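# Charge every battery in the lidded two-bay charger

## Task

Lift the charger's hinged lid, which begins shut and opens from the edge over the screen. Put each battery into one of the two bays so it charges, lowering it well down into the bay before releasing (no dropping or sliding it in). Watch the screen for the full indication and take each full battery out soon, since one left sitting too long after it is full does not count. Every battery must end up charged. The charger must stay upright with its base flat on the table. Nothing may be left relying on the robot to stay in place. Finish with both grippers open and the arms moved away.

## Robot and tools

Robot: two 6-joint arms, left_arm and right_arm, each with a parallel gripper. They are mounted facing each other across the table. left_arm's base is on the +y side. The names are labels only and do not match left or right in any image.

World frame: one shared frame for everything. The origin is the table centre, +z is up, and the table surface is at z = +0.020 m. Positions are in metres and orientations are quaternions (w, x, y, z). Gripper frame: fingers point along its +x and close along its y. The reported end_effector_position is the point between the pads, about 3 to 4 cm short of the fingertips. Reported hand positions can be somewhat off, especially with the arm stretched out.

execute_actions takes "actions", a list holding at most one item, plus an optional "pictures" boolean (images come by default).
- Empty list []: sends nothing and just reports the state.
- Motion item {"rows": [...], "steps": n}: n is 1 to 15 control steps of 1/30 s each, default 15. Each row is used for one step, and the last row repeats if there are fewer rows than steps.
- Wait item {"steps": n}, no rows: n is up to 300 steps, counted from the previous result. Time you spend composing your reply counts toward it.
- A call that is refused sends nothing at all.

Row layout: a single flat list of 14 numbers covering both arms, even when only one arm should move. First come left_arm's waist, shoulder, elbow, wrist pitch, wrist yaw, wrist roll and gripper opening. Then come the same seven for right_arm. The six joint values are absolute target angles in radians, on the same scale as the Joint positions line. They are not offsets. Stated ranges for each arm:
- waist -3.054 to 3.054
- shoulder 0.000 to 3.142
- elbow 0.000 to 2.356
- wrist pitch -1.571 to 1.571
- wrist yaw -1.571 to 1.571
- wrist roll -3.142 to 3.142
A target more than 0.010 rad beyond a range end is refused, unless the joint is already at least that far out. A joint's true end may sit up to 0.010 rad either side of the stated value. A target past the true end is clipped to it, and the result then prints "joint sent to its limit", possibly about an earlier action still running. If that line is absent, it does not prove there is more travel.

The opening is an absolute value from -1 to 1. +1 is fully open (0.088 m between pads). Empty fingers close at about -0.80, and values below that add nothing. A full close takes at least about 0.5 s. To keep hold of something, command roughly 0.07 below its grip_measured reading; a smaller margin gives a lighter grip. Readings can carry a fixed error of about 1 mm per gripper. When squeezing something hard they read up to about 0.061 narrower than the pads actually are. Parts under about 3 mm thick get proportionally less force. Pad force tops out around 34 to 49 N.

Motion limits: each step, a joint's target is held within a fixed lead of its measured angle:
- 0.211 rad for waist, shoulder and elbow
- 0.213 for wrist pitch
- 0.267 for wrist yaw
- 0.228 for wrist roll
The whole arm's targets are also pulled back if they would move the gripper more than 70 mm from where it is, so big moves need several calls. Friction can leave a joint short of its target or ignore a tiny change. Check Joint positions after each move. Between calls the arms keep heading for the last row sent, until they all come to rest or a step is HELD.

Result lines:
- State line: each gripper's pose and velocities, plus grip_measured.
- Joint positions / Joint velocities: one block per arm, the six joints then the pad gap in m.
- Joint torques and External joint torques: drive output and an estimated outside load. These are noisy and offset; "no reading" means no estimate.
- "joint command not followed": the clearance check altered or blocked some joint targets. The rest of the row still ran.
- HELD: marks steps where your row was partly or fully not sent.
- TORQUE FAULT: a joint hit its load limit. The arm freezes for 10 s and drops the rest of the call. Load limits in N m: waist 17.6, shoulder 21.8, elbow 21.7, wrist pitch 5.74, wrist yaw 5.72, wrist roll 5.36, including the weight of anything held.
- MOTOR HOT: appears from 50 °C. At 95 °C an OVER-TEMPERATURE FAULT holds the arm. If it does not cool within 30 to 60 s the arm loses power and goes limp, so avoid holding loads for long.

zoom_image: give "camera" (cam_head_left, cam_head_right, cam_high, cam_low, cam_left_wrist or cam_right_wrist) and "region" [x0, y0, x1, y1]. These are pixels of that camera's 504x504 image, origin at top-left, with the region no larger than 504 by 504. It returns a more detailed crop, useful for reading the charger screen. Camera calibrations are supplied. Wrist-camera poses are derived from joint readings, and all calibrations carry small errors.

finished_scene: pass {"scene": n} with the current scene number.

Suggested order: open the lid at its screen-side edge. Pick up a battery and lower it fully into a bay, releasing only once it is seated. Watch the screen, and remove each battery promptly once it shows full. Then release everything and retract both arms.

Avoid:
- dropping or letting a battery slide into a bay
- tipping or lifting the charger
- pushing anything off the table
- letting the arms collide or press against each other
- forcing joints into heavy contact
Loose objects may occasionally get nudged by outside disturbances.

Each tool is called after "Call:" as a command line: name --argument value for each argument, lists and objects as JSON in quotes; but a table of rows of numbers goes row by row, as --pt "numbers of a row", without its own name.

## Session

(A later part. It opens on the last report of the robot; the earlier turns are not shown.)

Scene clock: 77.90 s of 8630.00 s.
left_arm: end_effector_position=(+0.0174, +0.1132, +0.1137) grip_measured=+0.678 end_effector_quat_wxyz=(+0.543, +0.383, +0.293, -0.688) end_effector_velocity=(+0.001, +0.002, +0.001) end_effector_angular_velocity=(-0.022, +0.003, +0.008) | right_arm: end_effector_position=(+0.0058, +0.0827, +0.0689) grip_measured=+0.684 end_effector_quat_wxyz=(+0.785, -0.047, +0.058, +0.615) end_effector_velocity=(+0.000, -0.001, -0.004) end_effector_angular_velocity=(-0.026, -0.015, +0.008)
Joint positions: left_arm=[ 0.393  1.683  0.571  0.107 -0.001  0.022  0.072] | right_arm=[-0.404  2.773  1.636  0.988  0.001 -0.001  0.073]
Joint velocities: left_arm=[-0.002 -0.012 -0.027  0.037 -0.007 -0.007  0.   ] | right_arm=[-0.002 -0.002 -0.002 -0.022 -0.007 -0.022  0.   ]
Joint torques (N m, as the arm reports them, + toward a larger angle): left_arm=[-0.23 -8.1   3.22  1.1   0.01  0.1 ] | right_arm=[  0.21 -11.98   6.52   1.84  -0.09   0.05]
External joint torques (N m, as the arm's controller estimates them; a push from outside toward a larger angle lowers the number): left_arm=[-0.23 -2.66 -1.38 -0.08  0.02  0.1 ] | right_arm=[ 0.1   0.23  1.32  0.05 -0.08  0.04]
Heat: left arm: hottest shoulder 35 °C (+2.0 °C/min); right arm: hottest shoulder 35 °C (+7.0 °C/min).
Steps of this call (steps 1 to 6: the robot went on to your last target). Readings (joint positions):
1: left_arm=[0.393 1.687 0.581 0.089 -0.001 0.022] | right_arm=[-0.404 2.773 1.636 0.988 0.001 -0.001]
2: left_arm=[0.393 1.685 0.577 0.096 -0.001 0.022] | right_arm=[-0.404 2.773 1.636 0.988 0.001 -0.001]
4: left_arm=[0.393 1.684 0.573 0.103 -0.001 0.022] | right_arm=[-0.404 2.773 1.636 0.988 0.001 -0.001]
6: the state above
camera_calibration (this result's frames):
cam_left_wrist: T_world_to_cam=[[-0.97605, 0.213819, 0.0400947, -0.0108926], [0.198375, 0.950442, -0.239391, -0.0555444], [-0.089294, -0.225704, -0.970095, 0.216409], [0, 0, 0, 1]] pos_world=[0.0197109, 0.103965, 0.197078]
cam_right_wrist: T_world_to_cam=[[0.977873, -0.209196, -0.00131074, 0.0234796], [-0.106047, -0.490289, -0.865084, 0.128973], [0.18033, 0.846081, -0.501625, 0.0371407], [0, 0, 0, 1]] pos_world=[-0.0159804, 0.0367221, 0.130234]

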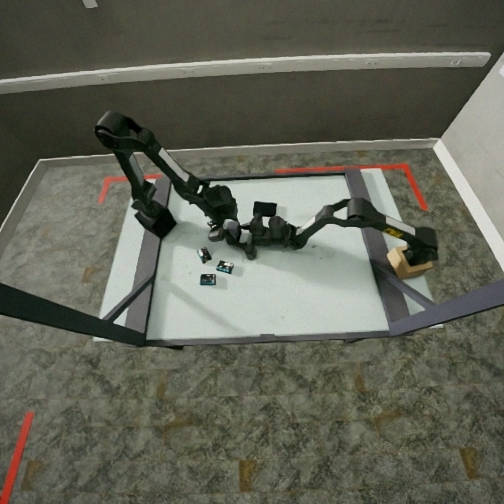

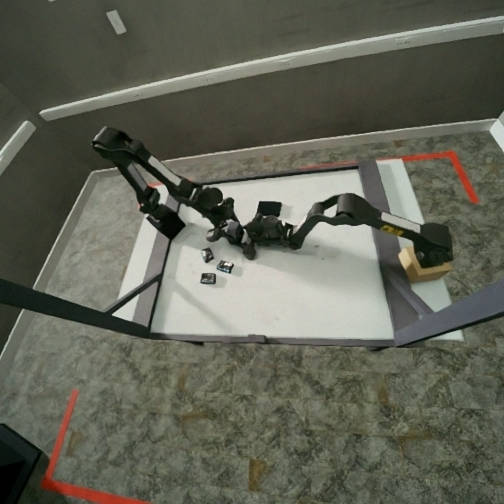

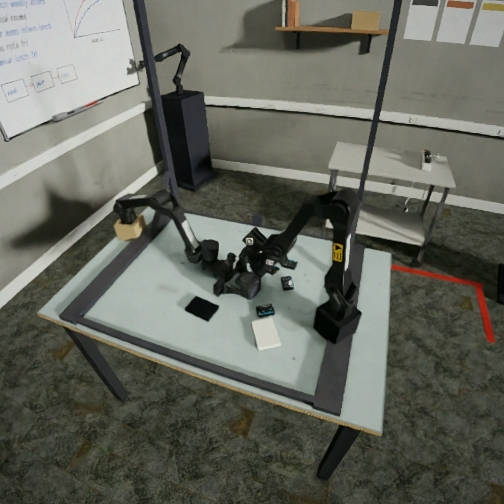

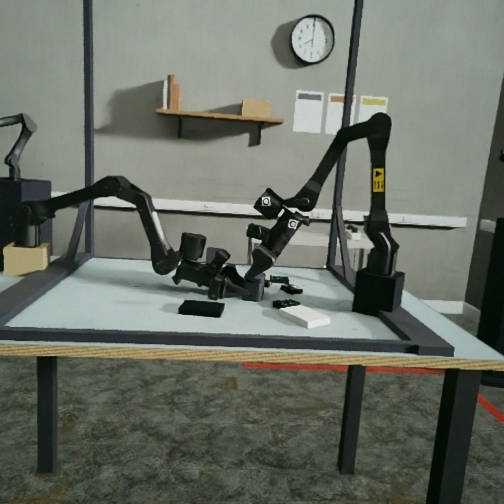

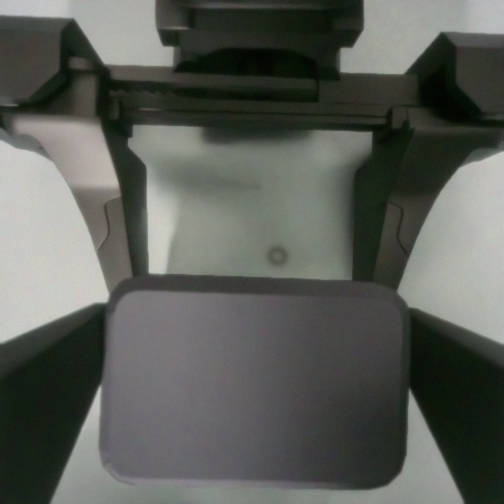

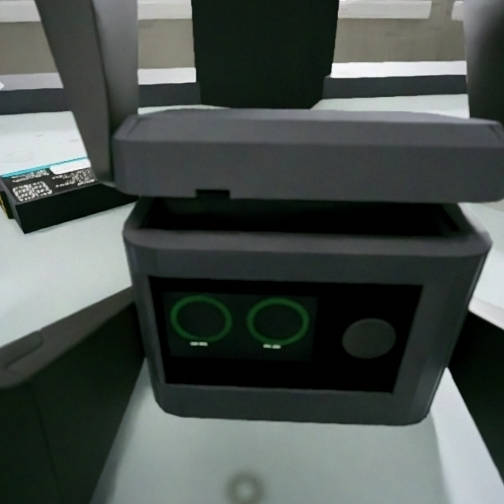

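Call:
execute_actions --actions '[{"rows":[[0.39,1.663,0.547,0.141,0,0.024,0.655,-0.402,2.78,1.64,0.988,0,0,0.6],[0.39,1.658,0.53,0.17,0,0.024,0.655,-0.402,2.78,1.64,0.988,0,0,0.6],[0.39,1.654,0.513,0.199,0,0.024,0.655,-0.402,2.78,1.64,0.988,0,0,0.6],[0.39,1.65,0.496,0.229,0,0.024,0.655,-0.402,2.78,1.64,0.988,0,0,0.6],[0.39,1.646,0.479,0.259,0,0.024,0.655,-0.402,2.78,1.64,0.988,0,0,0.6],[0.39,1.643,0.462,0.289,0,0.024,0.655,-0.402,2.78,1.64,0.988,0,0,0.6],[0.39,1.642,0.446,0.321,0,0.024,0.655,-0.402,2.78,1.64,0.988,0,0,0.6],[0.39,1.641,0.429,0.353,0,0.024,0.655,-0.402,2.78,1.64,0.988,0,0,0.6],[0.39,1.641,0.413,0.386,0,0.024,0.655,-0.402,2.78,1.64,0.988,0,0,0.6],[0.39,1.641,0.396,0.419,0,0.024,0.655,-0.402,2.78,1.64,0.988,0,0,0.6],[0.39,1.641,0.38,0.452,0,0.024,0.655,-0.402,2.78,1.64,0.988,0,0,0.6],[0.39,1.641,0.364,0.486,0,0.024,0.66,-0.402,2.78,1.64,0.988,0,0,0.6]]}]' --pictures false

Call:
execute_actions --actions '[{"rows":[[0.39,1.633,0.363,0.479,0,0.024,0.662,-0.402,2.78,1.64,0.988,0,0,0.6],[0.39,1.625,0.362,0.472,0,0.024,0.662,-0.402,2.78,1.64,0.988,0,0,0.6],[0.39,1.617,0.36,0.465,0,0.024,0.662,-0.402,2.78,1.64,0.988,0,0,0.6],[0.39,1.609,0.359,0.459,0,0.024,0.662,-0.402,2.78,1.64,0.988,0,0,0.6],[0.39,1.601,0.357,0.452,0,0.024,0.662,-0.402,2.78,1.64,0.988,0,0,0.6],[0.39,1.593,0.356,0.445,0,0.024,0.662,-0.402,2.78,1.64,0.988,0,0,0.6],[0.39,1.585,0.354,0.439,0,0.024,0.662,-0.402,2.78,1.64,0.988,0,0,0.6],[0.39,1.577,0.352,0.433,0,0.024,0.662,-0.402,2.78,1.64,0.988,0,0,0.6],[0.39,1.569,0.35,0.426,0,0.024,0.662,-0.402,2.78,1.64,0.988,0,0,0.6],[0.39,1.561,0.347,0.42,0,0.024,0.662,-0.402,2.78,1.64,0.988,0,0,0.6],[0.39,1.553,0.345,0.414,0,0.024,0.662,-0.402,2.78,1.64,0.988,0,0,0.6],[0.39,1.544,0.342,0.407,0,0.024,0.662,-0.402,2.78,1.64,0.988,0,0,0.6]]}]'

Scene clock: 86.57 s of 8630.00 s.
left_arm: end_effector_position=(+0.0190, +0.1215, +0.1160) grip_measured=+0.678 end_effector_quat_wxyz=(+0.569, +0.317, +0.240, -0.720) end_effector_velocity=(+0.003, +0.011, +0.000) end_effector_angular_velocity=(-0.117, +0.026, +0.008) | right_arm: end_effector_position=(+0.0058, +0.0827, +0.0689) grip_measured=+0.684 end_effector_quat_wxyz=(+0.785, -0.048, +0.058, +0.615) end_effector_velocity=(+0.002, -0.001, -0.001) end_effector_angular_velocity=(-0.006, +0.008, -0.011)
Joint positions: left_arm=[0.393 1.654 0.38  0.457 0.001 0.022 0.072] | right_arm=[-0.404  2.773  1.636  0.988  0.001 -0.004  0.073]
Joint velocities: left_arm=[-0.002 -0.002 -0.139  0.256 -0.007 -0.007 -0.   ] | right_arm=[-0.002 -0.002 -0.002 -0.007  0.007  0.007 -0.   ]
Joint torques (N m, as the arm reports them, + toward a larger angle): left_arm=[-0.33 -7.28  2.76  1.37 -0.02  0.1 ] | right_arm=[  0.21 -11.98   6.53   1.83  -0.09   0.15]
External joint torques (N m, as the arm's controller estimates them; a push from outside toward a larger angle lowers the number): left_arm=[-0.31 -2.5  -1.56 -0.1  -0.02  0.1 ] | right_arm=[ 0.24  0.06  1.42  0.08 -0.09  0.14]
Heat: left arm: hottest shoulder 35 °C (+1.0 °C/min); right arm: hottest shoulder 36 °C (+7.1 °C/min).
Steps of this call (steps 1 to 30: the robot went on to your last target; steps 31 to 245: nothing new was sent; steps 246 to 260: all 15 steps of this action). Readings (joint positions):
246: left_arm=[0.393 1.682 0.566 0.114 -0.001 0.022] | right_arm=[-0.404 2.773 1.636 0.988 0.001 -0.001]
247: left_arm=[0.393 1.680 0.558 0.128 -0.001 0.022] | right_arm=[-0.404 2.773 1.636 0.988 0.001 -0.001]
249: left_arm=[0.393 1.673 0.534 0.168 -0.000 0.022] | right_arm=[-0.404 2.773 1.636 0.988 0.001 -0.001]
253: left_arm=[0.393 1.660 0.473 0.276 0.000 0.022] | right_arm=[-0.404 2.773 1.636 0.988 0.001 -0.002]
260: the state above

Scene clock: 87.07 s of 8630.00 s.
left_arm: end_effector_position=(+0.0204, +0.1278, +0.1292) grip_measured=+0.678 end_effector_quat_wxyz=(+0.572, +0.308, +0.233, -0.724) end_effector_velocity=(+0.001, +0.008, +0.009) end_effector_angular_velocity=(+0.000, -0.011, -0.007) | right_arm: end_effector_position=(+0.0064, +0.0861, +0.0764) grip_measured=+0.684 end_effector_quat_wxyz=(+0.785, -0.041, +0.049, +0.616) end_effector_velocity=(-0.002, +0.004, +0.008) end_effector_angular_velocity=(+0.010, -0.009, +0.011)
Joint positions: left_arm=[0.393 1.564 0.353 0.417 0.001 0.022 0.072] | right_arm=[-0.404  2.773  1.65   0.996  0.001 -0.004  0.073]
Joint velocities: left_arm=[-0.007 -0.081 -0.017 -0.066 -0.007  0.007 -0.   ] | right_arm=[ 0.002 -0.007  0.012 -0.007 -0.007 -0.007  0.   ]
Joint torques (N m, as the arm reports them, + toward a larger angle): left_arm=[-0.29 -6.76  2.49  0.88 -0.07  0.11] | right_arm=[  0.19 -11.98   4.87   1.21  -0.09   0.19]
External joint torques (N m, as the arm's controller estimates them; a push from outside toward a larger angle lowers the number): left_arm=[-0.28 -2.47 -1.94 -0.53 -0.06  0.1 ] | right_arm=[ 0.19 -0.1  -0.17 -0.51 -0.09  0.18]
Heat: left arm: hottest shoulder 35 °C (+0.0 °C/min); right arm: hottest shoulder 36 °C (+6.1 °C/min).
Steps of this call (steps 1 to 15: all 15 steps of this action). Readings (joint positions):
1: left_arm=[0.393 1.654 0.376 0.464 0.001 0.022] | right_arm=[-0.404 2.773 1.636 0.988 0.001 -0.004]
2: left_arm=[0.393 1.651 0.373 0.467 0.001 0.022] | right_arm=[-0.404 2.773 1.636 0.988 0.001 -0.004]
4: left_arm=[0.393 1.641 0.369 0.467 0.001 0.022] | right_arm=[-0.404 2.773 1.636 0.990 0.001 -0.004]
8: left_arm=[0.393 1.612 0.363 0.449 0.001 0.022] | right_arm=[-0.404 2.773 1.641 0.993 0.001 -0.004]
15: the state above
camera_calibration (this result's frames):
cam_left_wrist: T_world_to_cam=[[-0.973787, 0.223521, 0.0421472, -0.0132392], [0.182961, 0.879807, -0.438708, -0.0312148], [-0.135142, -0.419497, -0.897641, 0.251349], [0, 0, 0, 1]] pos_world=[0.0267867, 0.135862, 0.212485]
cam_right_wrist: T_world_to_cam=[[0.978036, -0.208423, 0.00237556, 0.0232834], [-0.0983795, -0.471638, -0.876287, 0.136433], [0.183759, 0.856807, -0.481783, 0.0353785], [0, 0, 0, 1]] pos_world=[-0.0158509, 0.0388871, 0.136544]

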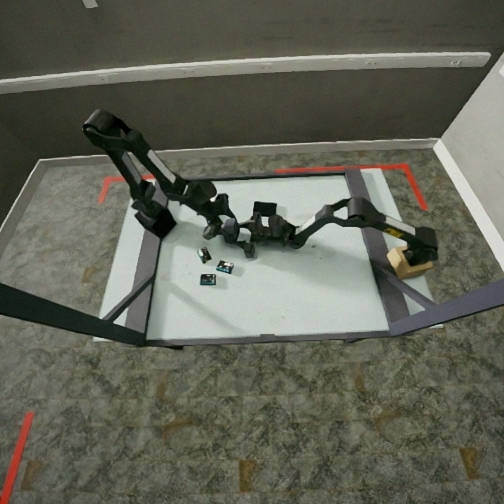

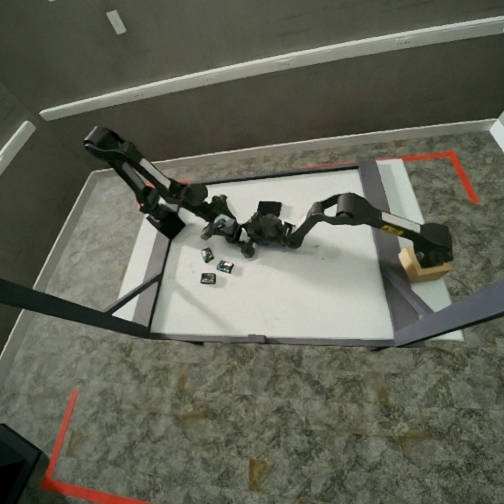

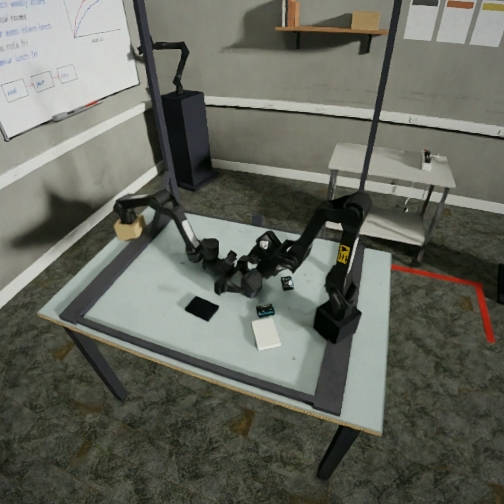

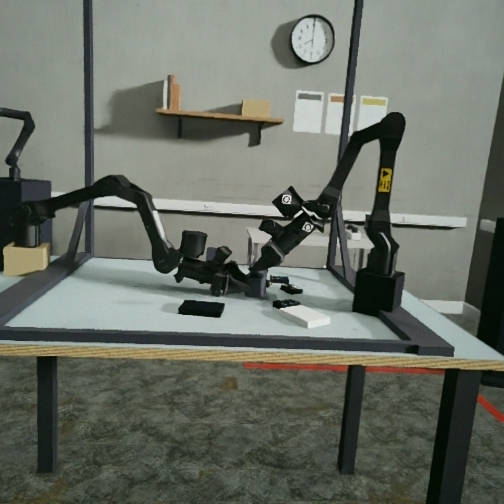

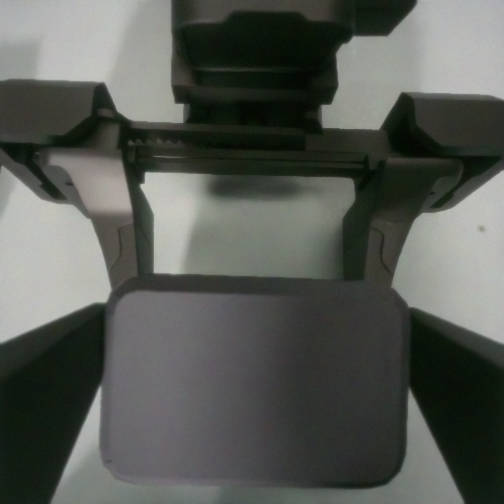

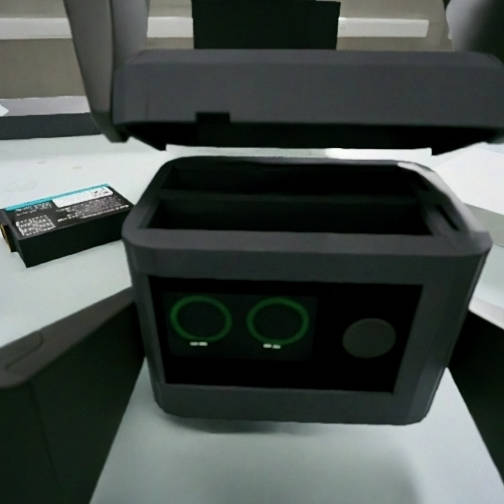

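Call:
execute_actions --actions '[{"rows":[[0.39,1.575,0.335,0.44,0,0.024,0.662,-0.402,2.78,1.635,0.986,0,0,0.6],[0.39,1.588,0.325,0.478,0,0.024,0.662,-0.402,2.78,1.63,0.986,0,0,0.6],[0.39,1.6,0.315,0.516,0,0.024,0.662,-0.402,2.78,1.63,0.986,0,0,0.6],[0.39,1.613,0.305,0.554,0,0.024,0.662,-0.402,2.78,1.63,0.986,0,0,0.6],[0.39,1.627,0.294,0.593,0,0.024,0.662,-0.402,2.78,1.63,0.986,0,0,0.6],[0.39,1.641,0.284,0.632,0,0.024,0.662,-0.402,2.78,1.63,0.986,0,0,0.6],[0.39,1.656,0.273,0.671,0,0.024,0.662,-0.402,2.78,1.63,0.986,0,0,0.6],[0.39,1.672,0.263,0.71,0,0.024,0.662,-0.402,2.78,1.63,0.986,0,0,0.6],[0.39,1.688,0.252,0.75,0,0.024,0.662,-0.402,2.78,1.63,0.986,0,0,0.6],[0.39,1.705,0.242,0.79,0,0.024,0.662,-0.402,2.78,1.63,0.986,0,0,0.6],[0.39,1.722,0.231,0.83,0,0.024,0.662,-0.402,2.78,1.63,0.986,0,0,0.6],[0.39,1.74,0.221,0.87,0,0.024,0.662,-0.402,2.78,1.63,0.986,0,0,0.6],[0.39,1.758,0.211,0.91,0,0.024,0.662,-0.402,2.78,1.63,0.986,0,0,0.6],[0.39,1.776,0.201,0.95,0,0.024,0.662,-0.402,2.78,1.63,0.986,0,0,0.6],[0.39,1.794,0.191,0.988,0,0.024,0.662,-0.402,2.78,1.63,0.986,0,0,0.6]]}]' --pictures false

Call:
execute_actions --actions '[{"rows":[[0.39,1.81,0.183,1.024,0,0.024,0.662,-0.402,2.78,1.63,0.986,0,0,0.6],[0.39,1.827,0.175,1.06,0,0.024,0.662,-0.402,2.78,1.63,0.986,0,0,0.6],[0.39,1.844,0.167,1.097,0,0.024,0.662,-0.402,2.78,1.63,0.986,0,0,0.6],[0.39,1.862,0.16,1.134,0,0.024,0.662,-0.402,2.78,1.63,0.986,0,0,0.6],[0.39,1.88,0.153,1.171,0,0.024,0.662,-0.402,2.78,1.63,0.986,0,0,0.6],[0.39,1.899,0.146,1.208,0,0.024,0.662,-0.402,2.78,1.63,0.986,0,0,0.6],[0.39,1.918,0.139,1.245,0,0.024,0.662,-0.402,2.78,1.63,0.986,0,0,0.6],[0.39,1.938,0.132,1.282,0,0.024,0.662,-0.402,2.78,1.63,0.986,0,0,0.6],[0.39,1.958,0.126,1.318,0,0.024,0.662,-0.402,2.78,1.63,0.986,0,0,0.6]]}]'

Scene clock: 96.67 s of 8630.00 s.
left_arm: end_effector_position=(+0.0207, +0.1302, +0.1164) grip_measured=+0.678 end_effector_quat_wxyz=(+0.589, +0.252, +0.188, -0.745) end_effector_velocity=(+0.005, +0.019, -0.024) end_effector_angular_velocity=(-0.314, +0.085, +0.017) | right_arm: end_effector_position=(+0.0058, +0.0835, +0.0704) grip_measured=+0.684 end_effector_quat_wxyz=(+0.785, -0.047, +0.056, +0.616) end_effector_velocity=(-0.003, -0.003, -0.007) end_effector_angular_velocity=(-0.032, +0.004, +0.020)
Joint positions: left_arm=[0.393 1.745 0.218 0.886 0.002 0.022 0.072] | right_arm=[-0.404  2.773  1.639  0.987  0.001 -0.005  0.073]
Joint velocities: left_arm=[-0.002  0.515 -0.295  1.136 -0.007 -0.022 -0.   ] | right_arm=[-0.002 -0.007 -0.017 -0.022 -0.022 -0.007  0.   ]
Joint torques (N m, as the arm reports them, + toward a larger angle): left_arm=[-0.25 -4.47  1.98  1.6  -0.11  0.11] | right_arm=[  0.16 -11.93   5.12   1.8   -0.09   0.24]
External joint torques (N m, as the arm's controller estimates them; a push from outside toward a larger angle lowers the number): left_arm=[-0.25 -0.05 -1.18  0.02 -0.1   0.1 ] | right_arm=[ 0.16  0.52 -0.24 -0.05 -0.08  0.22]
Heat: left arm: hottest shoulder 34 °C (-2.0 °C/min); right arm: hottest shoulder 38 °C (+8.0 °C/min).
Steps of this call (steps 1 to 15: the robot went on to your last target; steps 16 to 273: nothing new was sent; steps 274 to 288: all 15 steps of this action). Readings (joint positions):
274: left_arm=[0.393 1.560 0.352 0.416 0.002 0.022] | right_arm=[-0.404 2.773 1.651 0.996 0.001 -0.004]
275: left_arm=[0.393 1.563 0.347 0.430 0.002 0.022] | right_arm=[-0.404 2.773 1.651 0.996 0.001 -0.004]
277: left_arm=[0.393 1.580 0.332 0.479 0.002 0.022] | right_arm=[-0.404 2.773 1.651 0.996 0.001 -0.004]
281: left_arm=[0.393 1.631 0.291 0.614 0.002 0.022] | right_arm=[-0.404 2.773 1.646 0.991 0.001 -0.004]
288: the state above

Scene clock: 97.17 s of 8630.00 s.
left_arm: end_effector_position=(+0.0220, +0.1363, +0.1152) grip_measured=+0.678 end_effector_quat_wxyz=(+0.600, +0.205, +0.150, -0.758) end_effector_velocity=(+0.001, +0.004, -0.002) end_effector_angular_velocity=(-0.013, +0.019, +0.015) | right_arm: end_effector_position=(+0.0057, +0.0833, +0.0699) grip_measured=+0.684 end_effector_quat_wxyz=(+0.785, -0.049, +0.056, +0.616) end_effector_velocity=(-0.002, +0.000, +0.002) end_effector_angular_velocity=(+0.010, +0.008, +0.018)
Joint positions: left_arm=[0.393 1.946 0.128 1.304 0.003 0.022 0.072] | right_arm=[-0.404  2.773  1.638  0.986  0.001 -0.007  0.073]
Joint velocities: left_arm=[-0.002  0.056 -0.022  0.095 -0.007 -0.022  0.   ] | right_arm=[-0.002 -0.002 -0.002  0.007 -0.022  0.007 -0.   ]
Joint torques (N m, as the arm reports them, + toward a larger angle): left_arm=[-0.31 -4.54  0.99  1.7  -0.12  0.13] | right_arm=[  0.17 -11.91   5.07   1.82  -0.09   0.29]
External joint torques (N m, as the arm's controller estimates them; a push from outside toward a larger angle lowers the number): left_arm=[-0.31 -0.07 -0.74  0.02 -0.11  0.12] | right_arm=[ 0.25  0.35 -0.16  0.02 -0.09  0.28]
Heat: left arm: hottest shoulder 34 °C (-2.0 °C/min); right arm: hottest shoulder 38 °C (+8.1 °C/min).
Steps of this call (steps 1 to 15: all 15 steps of this action). Readings (joint positions):
1: left_arm=[0.393 1.762 0.208 0.925 0.002 0.022] | right_arm=[-0.404 2.773 1.639 0.986 0.001 -0.005]
2: left_arm=[0.393 1.778 0.199 0.963 0.002 0.022] | right_arm=[-0.404 2.773 1.638 0.986 0.001 -0.005]
4: left_arm=[0.393 1.811 0.181 1.038 0.002 0.022] | right_arm=[-0.404 2.773 1.638 0.986 0.001 -0.005]
8: left_arm=[0.393 1.883 0.150 1.186 0.003 0.022] | right_arm=[-0.404 2.773 1.638 0.986 0.001 -0.006]
15: the state above
camera_calibration (this result's frames):
cam_left_wrist: T_world_to_cam=[[-0.970832, 0.236209, 0.041112, -0.0146284], [0.148617, 0.727421, -0.669904, 0.00298786], [-0.188143, -0.644254, -0.741309, 0.256293], [0, 0, 0, 1]] pos_world=[0.033574, 0.1664, 0.192595]
cam_right_wrist: T_world_to_cam=[[0.978131, -0.207936, 0.00475586, 0.0231783], [-0.100108, -0.490705, -0.865556, 0.130086], [0.182314, 0.846151, -0.50079, 0.0370293], [0, 0, 0, 1]] pos_world=[-0.0163997, 0.0373211, 0.13103]

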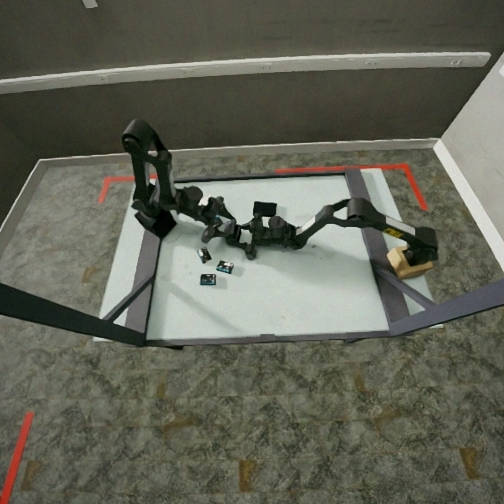

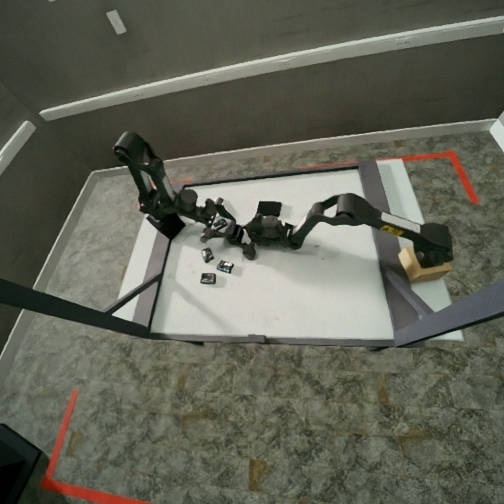

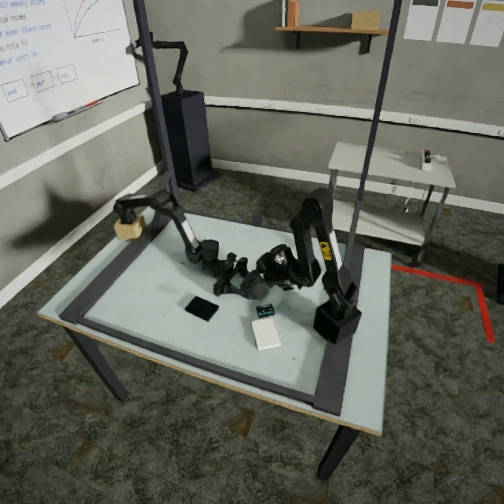

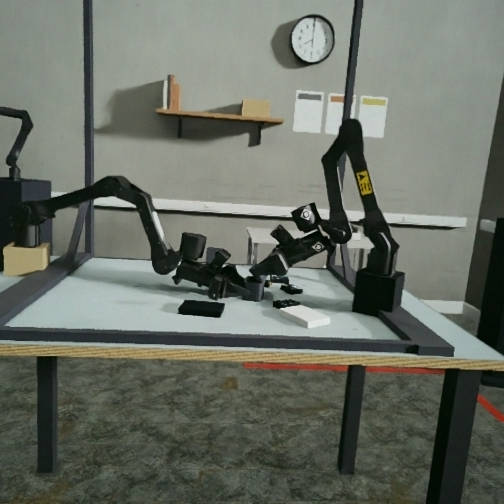

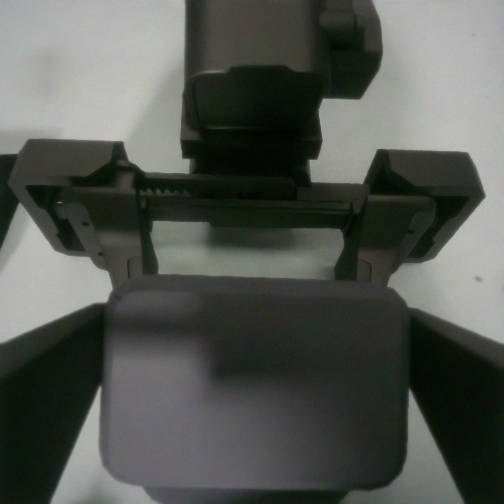

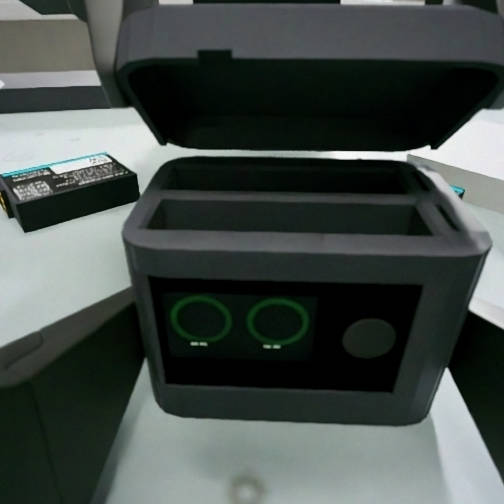

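Call:
execute_actions --actions '[{"rows":[[0.39,1.94,0.124,1.314,0,0.024,0.672,-0.402,2.785,1.622,0.98,0,0,0.6],[0.39,1.93,0.12,1.31,0,0.024,0.672,-0.402,2.785,1.622,0.98,0,0,0.6],[0.39,1.921,0.116,1.305,0,0.024,0.672,-0.402,2.785,1.622,0.98,0,0,0.6],[0.39,1.912,0.112,1.3,0,0.024,0.672,-0.402,2.785,1.622,0.98,0,0,0.6],[0.39,1.903,0.108,1.296,0,0.024,0.672,-0.402,2.785,1.622,0.98,0,0,0.6],[0.39,1.895,0.104,1.292,0,0.024,0.672,-0.402,2.785,1.622,0.98,0,0,0.6],[0.39,1.887,0.1,1.288,0,0.024,0.672,-0.402,2.785,1.622,0.98,0,0,0.6],[0.39,1.879,0.095,1.285,0,0.024,0.672,-0.402,2.785,1.622,0.98,0,0,0.6],[0.39,1.871,0.091,1.282,0,0.024,0.672,-0.402,2.785,1.622,0.98,0,0,0.6],[0.39,1.863,0.086,1.279,0,0.024,0.672,-0.402,2.785,1.622,0.98,0,0,0.6],[0.39,1.855,0.081,1.276,0,0.024,0.672,-0.402,2.785,1.622,0.98,0,0,0.6],[0.39,1.848,0.076,1.274,0,0.024,0.672,-0.402,2.785,1.622,0.98,0,0,0.6]]}]'

Scene clock: 104.03 s of 8630.00 s.
left_arm: end_effector_position=(+0.0238, +0.1456, +0.1232) grip_measured=+0.680 end_effector_quat_wxyz=(+0.600, +0.202, +0.149, -0.759) end_effector_velocity=(+0.002, +0.015, +0.001) end_effector_angular_velocity=(+0.019, -0.015, -0.004) | right_arm: end_effector_position=(+0.0049, +0.0830, +0.0697) grip_measured=+0.684 end_effector_quat_wxyz=(+0.784, -0.048, +0.056, +0.616) end_effector_velocity=(+0.002, -0.002, -0.003) end_effector_angular_velocity=(-0.014, -0.005, -0.009)
Joint positions: left_arm=[0.392 1.868 0.087 1.275 0.003 0.021 0.072] | right_arm=[-0.403  2.773  1.636  0.989  0.001 -0.007  0.073]
Joint velocities: left_arm=[-0.007 -0.066 -0.051 -0.037 -0.007  0.007 -0.   ] | right_arm=[-0.002 -0.002 -0.007 -0.007  0.007 -0.007  0.   ]
Joint torques (N m, as the arm reports them, + toward a larger angle): left_arm=[-0.12 -6.66  0.21  1.51 -0.16  0.15] | right_arm=[  0.09 -11.39   4.46   1.12  -0.09   0.29]
External joint torques (N m, as the arm's controller estimates them; a push from outside toward a larger angle lowers the number): left_arm=[-0.11 -2.66 -1.76 -0.14 -0.16  0.14] | right_arm=[ 0.2   0.6  -0.62 -0.63 -0.09  0.28]
Heat: left arm: hottest shoulder 33 °C (-3.0 °C/min); right arm: hottest shoulder 39 °C (+8.1 °C/min).
Steps of this call (steps 1 to 15: the robot went on to your last target; steps 16 to 191: nothing new was sent; steps 192 to 206: all 15 steps of this action). Readings (joint positions):
192: left_arm=[0.393 1.951 0.127 1.313 0.003 0.022] | right_arm=[-0.404 2.773 1.637 0.986 0.001 -0.007]
193: left_arm=[0.393 1.951 0.126 1.313 0.003 0.021] | right_arm=[-0.404 2.773 1.636 0.986 0.001 -0.007]
195: left_arm=[0.393 1.944 0.124 1.308 0.003 0.021] | right_arm=[-0.404 2.773 1.636 0.985 0.001 -0.007]
199: left_arm=[0.393 1.913 0.113 1.294 0.003 0.021] | right_arm=[-0.403 2.773 1.636 0.987 0.001 -0.007]
206: the state above
camera_calibration (this result's frames):
cam_left_wrist: T_world_to_cam=[[-0.970597, 0.236983, 0.0421957, -0.0156411], [0.147264, 0.723269, -0.674681, 0.00260132], [-0.190407, -0.64863, -0.736902, 0.268762], [0, 0, 0, 1]] pos_world=[0.0356097, 0.176152, 0.200466]
cam_right_wrist: T_world_to_cam=[[0.978357, -0.206875, 0.00440141, 0.023859], [-0.0997357, -0.490095, -0.865945, 0.129691], [0.1813, 0.846764, -0.500121, 0.0371901], [0, 0, 0, 1]] pos_world=[-0.0171503, 0.0370055, 0.1308]

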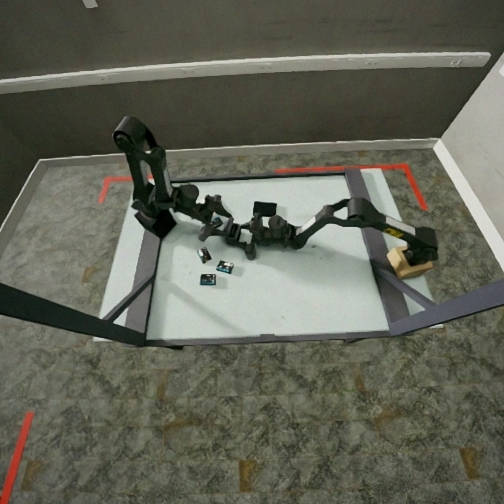

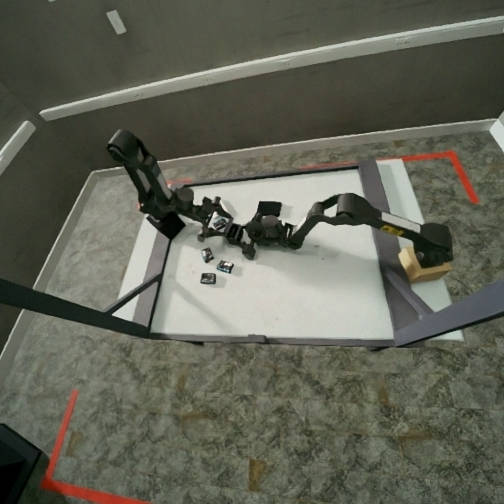

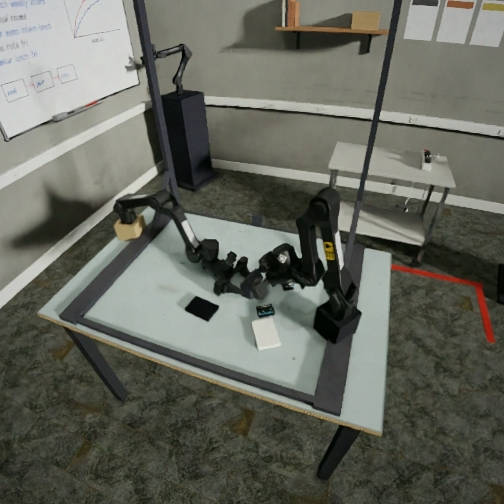

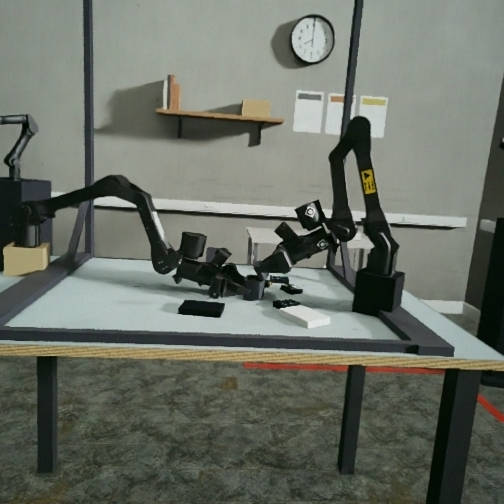

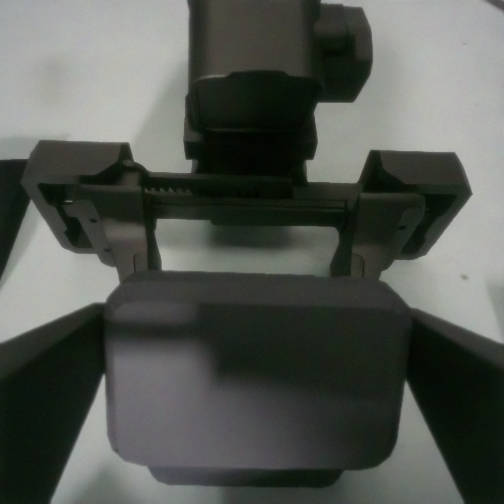

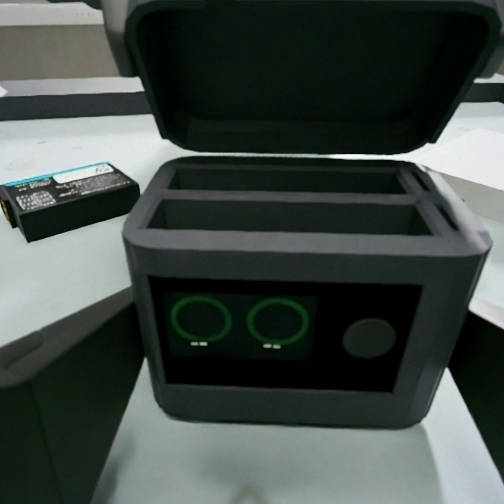

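Call:
execute_actions --actions '[{"rows":[[0.39,1.843,0.071,1.274,0,0.024,0.672,-0.402,2.785,1.622,0.98,0,0,0.6],[0.39,1.838,0.066,1.275,0,0.024,0.672,-0.402,2.785,1.622,0.98,0,0,0.6],[0.39,1.833,0.061,1.276,0,0.024,0.672,-0.402,2.785,1.622,0.98,0,0,0.6],[0.39,1.829,0.056,1.277,0,0.024,0.672,-0.402,2.785,1.622,0.98,0,0,0.6],[0.39,1.825,0.051,1.279,0,0.024,0.672,-0.402,2.785,1.622,0.98,0,0,0.6],[0.39,1.821,0.046,1.281,0,0.024,0.672,-0.402,2.785,1.622,0.98,0,0,0.6],[0.39,1.818,0.041,1.283,0,0.024,0.672,-0.402,2.785,1.622,0.98,0,0,0.6],[0.39,1.815,0.036,1.286,0,0.024,0.672,-0.402,2.785,1.622,0.98,0,0,0.6],[0.39,1.812,0.031,1.289,0,0.024,0.672,-0.402,2.785,1.622,0.98,0,0,0.6],[0.39,1.81,0.026,1.292,0,0.024,0.672,-0.402,2.785,1.622,0.98,0,0,0.6],[0.39,1.808,0.021,1.295,0,0.024,0.672,-0.402,2.785,1.622,0.98,0,0,0.6],[0.39,1.807,0.016,1.297,0,0.024,0.672,-0.402,2.785,1.622,0.98,0,0,0.6]]}]' --pictures false

Call:
execute_actions --actions '[{"rows":[[0.39,1.787,0.017,1.268,0,0.024,0.672,-0.402,2.785,1.622,0.98,0,0,0.6],[0.39,1.767,0.018,1.239,0,0.024,0.672,-0.402,2.785,1.622,0.98,0,0,0.6],[0.39,1.748,0.019,1.21,0,0.024,0.672,-0.402,2.785,1.622,0.98,0,0,0.6],[0.39,1.728,0.02,1.182,0,0.024,0.672,-0.402,2.785,1.622,0.98,0,0,0.6],[0.39,1.709,0.022,1.153,0,0.024,0.672,-0.402,2.785,1.622,0.98,0,0,0.6],[0.39,1.689,0.024,1.124,0,0.024,0.672,-0.402,2.785,1.622,0.98,0,0,0.6],[0.39,1.67,0.026,1.095,0,0.024,0.672,-0.402,2.785,1.622,0.98,0,0,0.6],[0.39,1.65,0.028,1.067,0,0.024,0.672,-0.402,2.785,1.622,0.98,0,0,0.6],[0.39,1.631,0.031,1.038,0,0.024,0.672,-0.402,2.785,1.622,0.98,0,0,0.6],[0.39,1.611,0.034,1.009,0,0.024,0.672,-0.402,2.785,1.622,0.98,0,0,0.6],[0.39,1.592,0.037,0.98,0,0.024,0.672,-0.402,2.785,1.622,0.98,0,0,0.6],[0.39,1.572,0.04,0.952,0,0.024,0.672,-0.402,2.785,1.622,0.98,0,0,0.6],[0.39,1.553,0.043,0.923,0,0.024,0.672,-0.402,2.785,1.622,0.98,0,0,0.6]]}]' --pictures false

Call:
execute_actions --actions '[{"steps":6}]'

Call:
zoom_image --camera "cam_low" --region '[210,230,310,310]'

Scene clock: 115.77 s of 8630.00 s.
left_arm: end_effector_position=(+0.0272, +0.1602, +0.1266) grip_measured=+0.680 end_effector_quat_wxyz=(+0.600, +0.202, +0.149, -0.759) end_effector_velocity=(+0.005, +0.014, -0.004) end_effector_angular_velocity=(+0.027, -0.003, +0.012) | right_arm: end_effector_position=(+0.0047, +0.0831, +0.0697) grip_measured=+0.684 end_effector_quat_wxyz=(+0.784, -0.048, +0.056, +0.616) end_effector_velocity=(-0.005, +0.001, -0.001) end_effector_angular_velocity=(-0.012, -0.016, +0.027)
Joint positions: left_arm=[0.392 1.823 0.027 1.289 0.003 0.021 0.072] | right_arm=[-0.403  2.773  1.636  0.989  0.001 -0.006  0.073]
Joint velocities: left_arm=[ 0.002 -0.012 -0.046  0.007 -0.007 -0.007 -0.   ] | right_arm=[ 0.002 -0.002 -0.002 -0.007 -0.022 -0.022 -0.   ]
Joint torques (N m, as the arm reports them, + toward a larger angle): left_arm=[-0.34 -6.26  0.19  1.75 -0.18  0.17] | right_arm=[  0.05 -11.38   4.45   1.12  -0.08   0.26]
External joint torques (N m, as the arm's controller estimates them; a push from outside toward a larger angle lowers the number): left_arm=[-0.35 -2.6  -1.74  0.07 -0.18  0.16] | right_arm=[-0.04  0.65 -0.66 -0.64 -0.08  0.25]
Heat: left arm: hottest shoulder 33 °C (-3.0 °C/min); right arm: hottest shoulder 40 °C (+9.0 °C/min).
Steps of this call (steps 1 to 15: the robot went on to your last target; steps 16 to 337: nothing new was sent; steps 338 to 352: all 15 steps of this action). Readings (joint positions):
338: left_arm=[0.392 1.862 0.084 1.272 0.003 0.021] | right_arm=[-0.403 2.773 1.636 0.989 0.001 -0.007]
339: left_arm=[0.392 1.860 0.082 1.272 0.003 0.021] | right_arm=[-0.403 2.773 1.636 0.989 0.001 -0.007]
341: left_arm=[0.392 1.854 0.075 1.272 0.003 0.021] | right_arm=[-0.403 2.773 1.636 0.989 0.001 -0.007]
345: left_arm=[0.392 1.838 0.056 1.276 0.003 0.021] | right_arm=[-0.403 2.773 1.636 0.989 0.001 -0.006]
352: the state above

Scene clock: 116.27 s of 8630.00 s.
left_arm: end_effector_position=(+0.0292, +0.1683, +0.1288) grip_measured=+0.680 end_effector_quat_wxyz=(+0.594, +0.232, +0.173, -0.751) end_effector_velocity=(+0.006, +0.003, +0.015) end_effector_angular_velocity=(+0.035, -0.010, +0.040) | right_arm: end_effector_position=(+0.0047, +0.0832, +0.0700) grip_measured=+0.684 end_effector_quat_wxyz=(+0.784, -0.048, +0.056, +0.616) end_effector_velocity=(-0.002, +0.002, +0.003) end_effector_angular_velocity=(+0.001, -0.007, +0.011)
Joint positions: left_arm=[0.392 1.586 0.042 0.956 0.002 0.021 0.072] | right_arm=[-0.403  2.773  1.636  0.99   0.001 -0.006  0.073]
Joint velocities: left_arm=[-0.002 -0.281  0.027 -0.344 -0.037 -0.022  0.   ] | right_arm=[ 0.002 -0.002  0.007 -0.007 -0.007 -0.007 -0.   ]
Joint torques (N m, as the arm reports them, + toward a larger angle): left_arm=[-0.16 -5.23  1.97  1.28 -0.12  0.18] | right_arm=[  0.05 -11.44   4.33   1.07  -0.09   0.24]
External joint torques (N m, as the arm's controller estimates them; a push from outside toward a larger angle lowers the number): left_arm=[-0.17 -2.28 -0.98 -0.23 -0.11  0.17] | right_arm=[ 0.07  0.52 -0.71 -0.66 -0.09  0.23]
Heat: left arm: hottest shoulder 33 °C (-3.0 °C/min); right arm: hottest shoulder 40 °C (+9.1 °C/min).
Steps of this call (steps 1 to 15: all 15 steps of this action). Readings (joint positions):
1: left_arm=[0.392 1.820 0.027 1.287 0.003 0.021] | right_arm=[-0.403 2.773 1.636 0.989 0.001 -0.006]
2: left_arm=[0.392 1.811 0.027 1.274 0.003 0.021] | right_arm=[-0.403 2.773 1.636 0.989 0.001 -0.006]
4: left_arm=[0.392 1.782 0.027 1.236 0.003 0.021] | right_arm=[-0.403 2.773 1.636 0.989 0.001 -0.006]
8: left_arm=[0.392 1.709 0.028 1.134 0.003 0.021] | right_arm=[-0.403 2.773 1.636 0.989 0.001 -0.006]
15: the state above

Scene clock: 116.47 s of 8630.00 s.
left_arm: end_effector_position=(+0.0294, +0.1692, +0.1285) grip_measured=+0.680 end_effector_quat_wxyz=(+0.593, +0.236, +0.176, -0.750) end_effector_velocity=(+0.001, +0.001, +0.001) end_effector_angular_velocity=(+0.003, +0.001, +0.008) | right_arm: end_effector_position=(+0.0047, +0.0833, +0.0701) grip_measured=+0.684 end_effector_quat_wxyz=(+0.784, -0.047, +0.056, +0.616) end_effector_velocity=(+0.001, +0.001, +0.001) end_effector_angular_velocity=(-0.004, -0.005, +0.006)
Joint positions: left_arm=[0.392 1.568 0.045 0.927 0.002 0.021 0.072] | right_arm=[-0.403  2.773  1.637  0.99   0.001 -0.006  0.073]
Joint velocities: left_arm=[-0.002 -0.022 -0.002 -0.022 -0.007 -0.007 -0.   ] | right_arm=[-0.002 -0.002  0.002 -0.007 -0.007 -0.007 -0.   ]
Joint torques (N m, as the arm reports them, + toward a larger angle): left_arm=[-0.07 -5.49  2.15  1.3  -0.07  0.17] | right_arm=[  0.04 -11.42   4.36   1.06  -0.09   0.23]
External joint torques (N m, as the arm's controller estimates them; a push from outside toward a larger angle lowers the number): left_arm=[-0.06 -2.34 -1.04 -0.32 -0.07  0.16] | right_arm=[ 0.13  0.79 -0.85 -0.73 -0.09  0.22]
Heat: left arm: hottest shoulder 33 °C (-3.0 °C/min); right arm: hottest shoulder 40 °C (+9.1 °C/min).
Steps of this call (steps 1 to 6: the robot went on to your last target). Readings (joint positions):
1: left_arm=[0.392 1.579 0.043 0.946 0.002 0.021] | right_arm=[-0.403 2.773 1.637 0.990 0.001 -0.006]
2: left_arm=[0.392 1.574 0.044 0.939 0.002 0.021] | right_arm=[-0.403 2.773 1.637 0.990 0.001 -0.006]
4: left_arm=[0.392 1.570 0.045 0.931 0.002 0.021] | right_arm=[-0.403 2.773 1.637 0.990 0.001 -0.006]
6: the state above
camera_calibration (this result's frames):
cam_left_wrist: T_world_to_cam=[[-0.971694, 0.232341, 0.0427644, -0.015323], [0.159613, 0.779113, -0.606224, -0.0303399], [-0.174169, -0.582238, -0.794144, 0.284681], [0, 0, 0, 1]] pos_world=[0.0395359, 0.19295, 0.20834]
cam_right_wrist: T_world_to_cam=[[0.978415, -0.206618, 0.00369226, 0.0241231], [-0.0999274, -0.488682, -0.86672, 0.130122], [0.180885, 0.847643, -0.49878, 0.0370717], [0, 0, 0, 1]] pos_world=[-0.0173053, 0.0371491, 0.131181]

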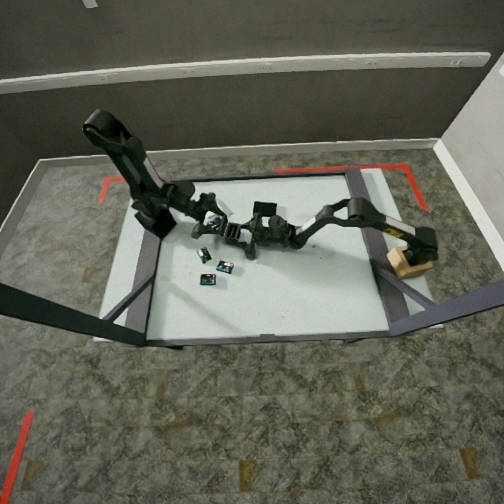

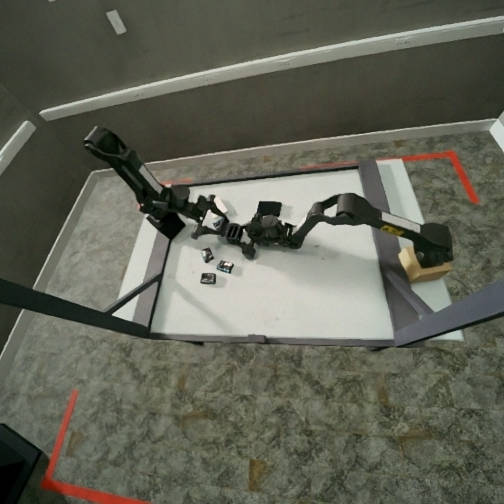

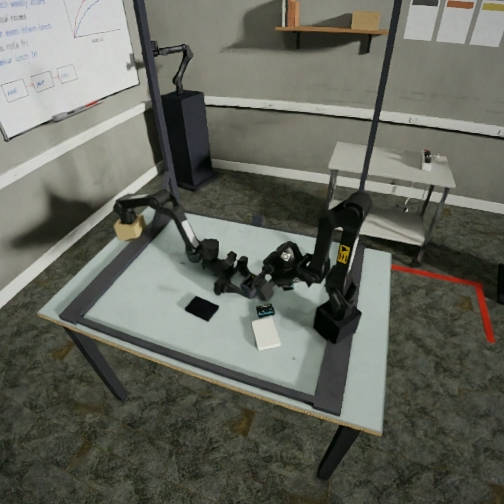

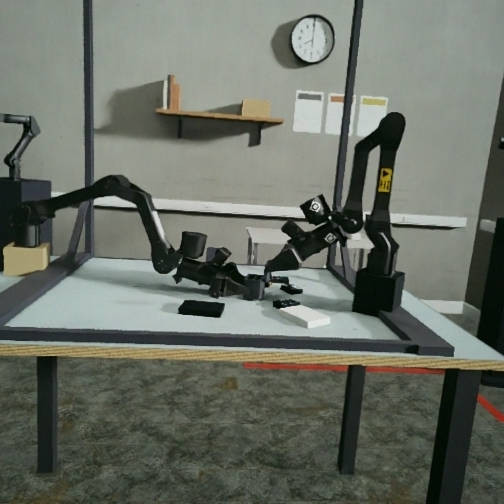

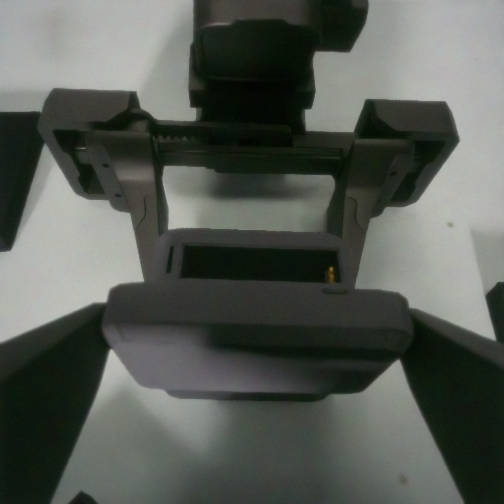

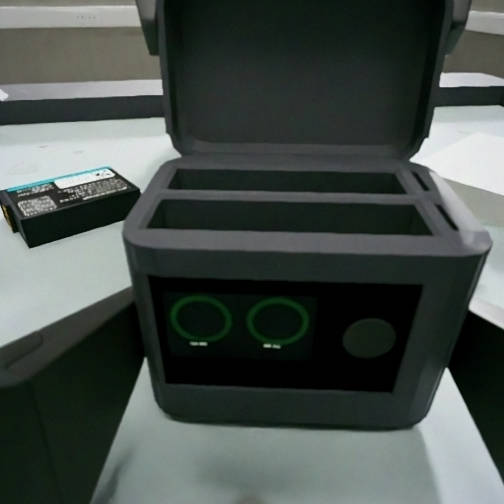

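Region (210, 230, 310, 310) of cam_low's 504x504 image, scaled by 5.040, with more detail than that image has; it fills the top 403 rows of this view, and the rest is white.

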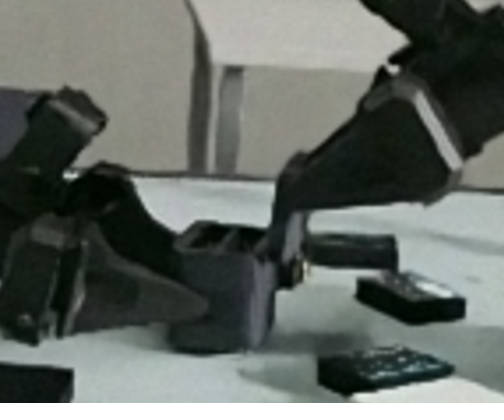

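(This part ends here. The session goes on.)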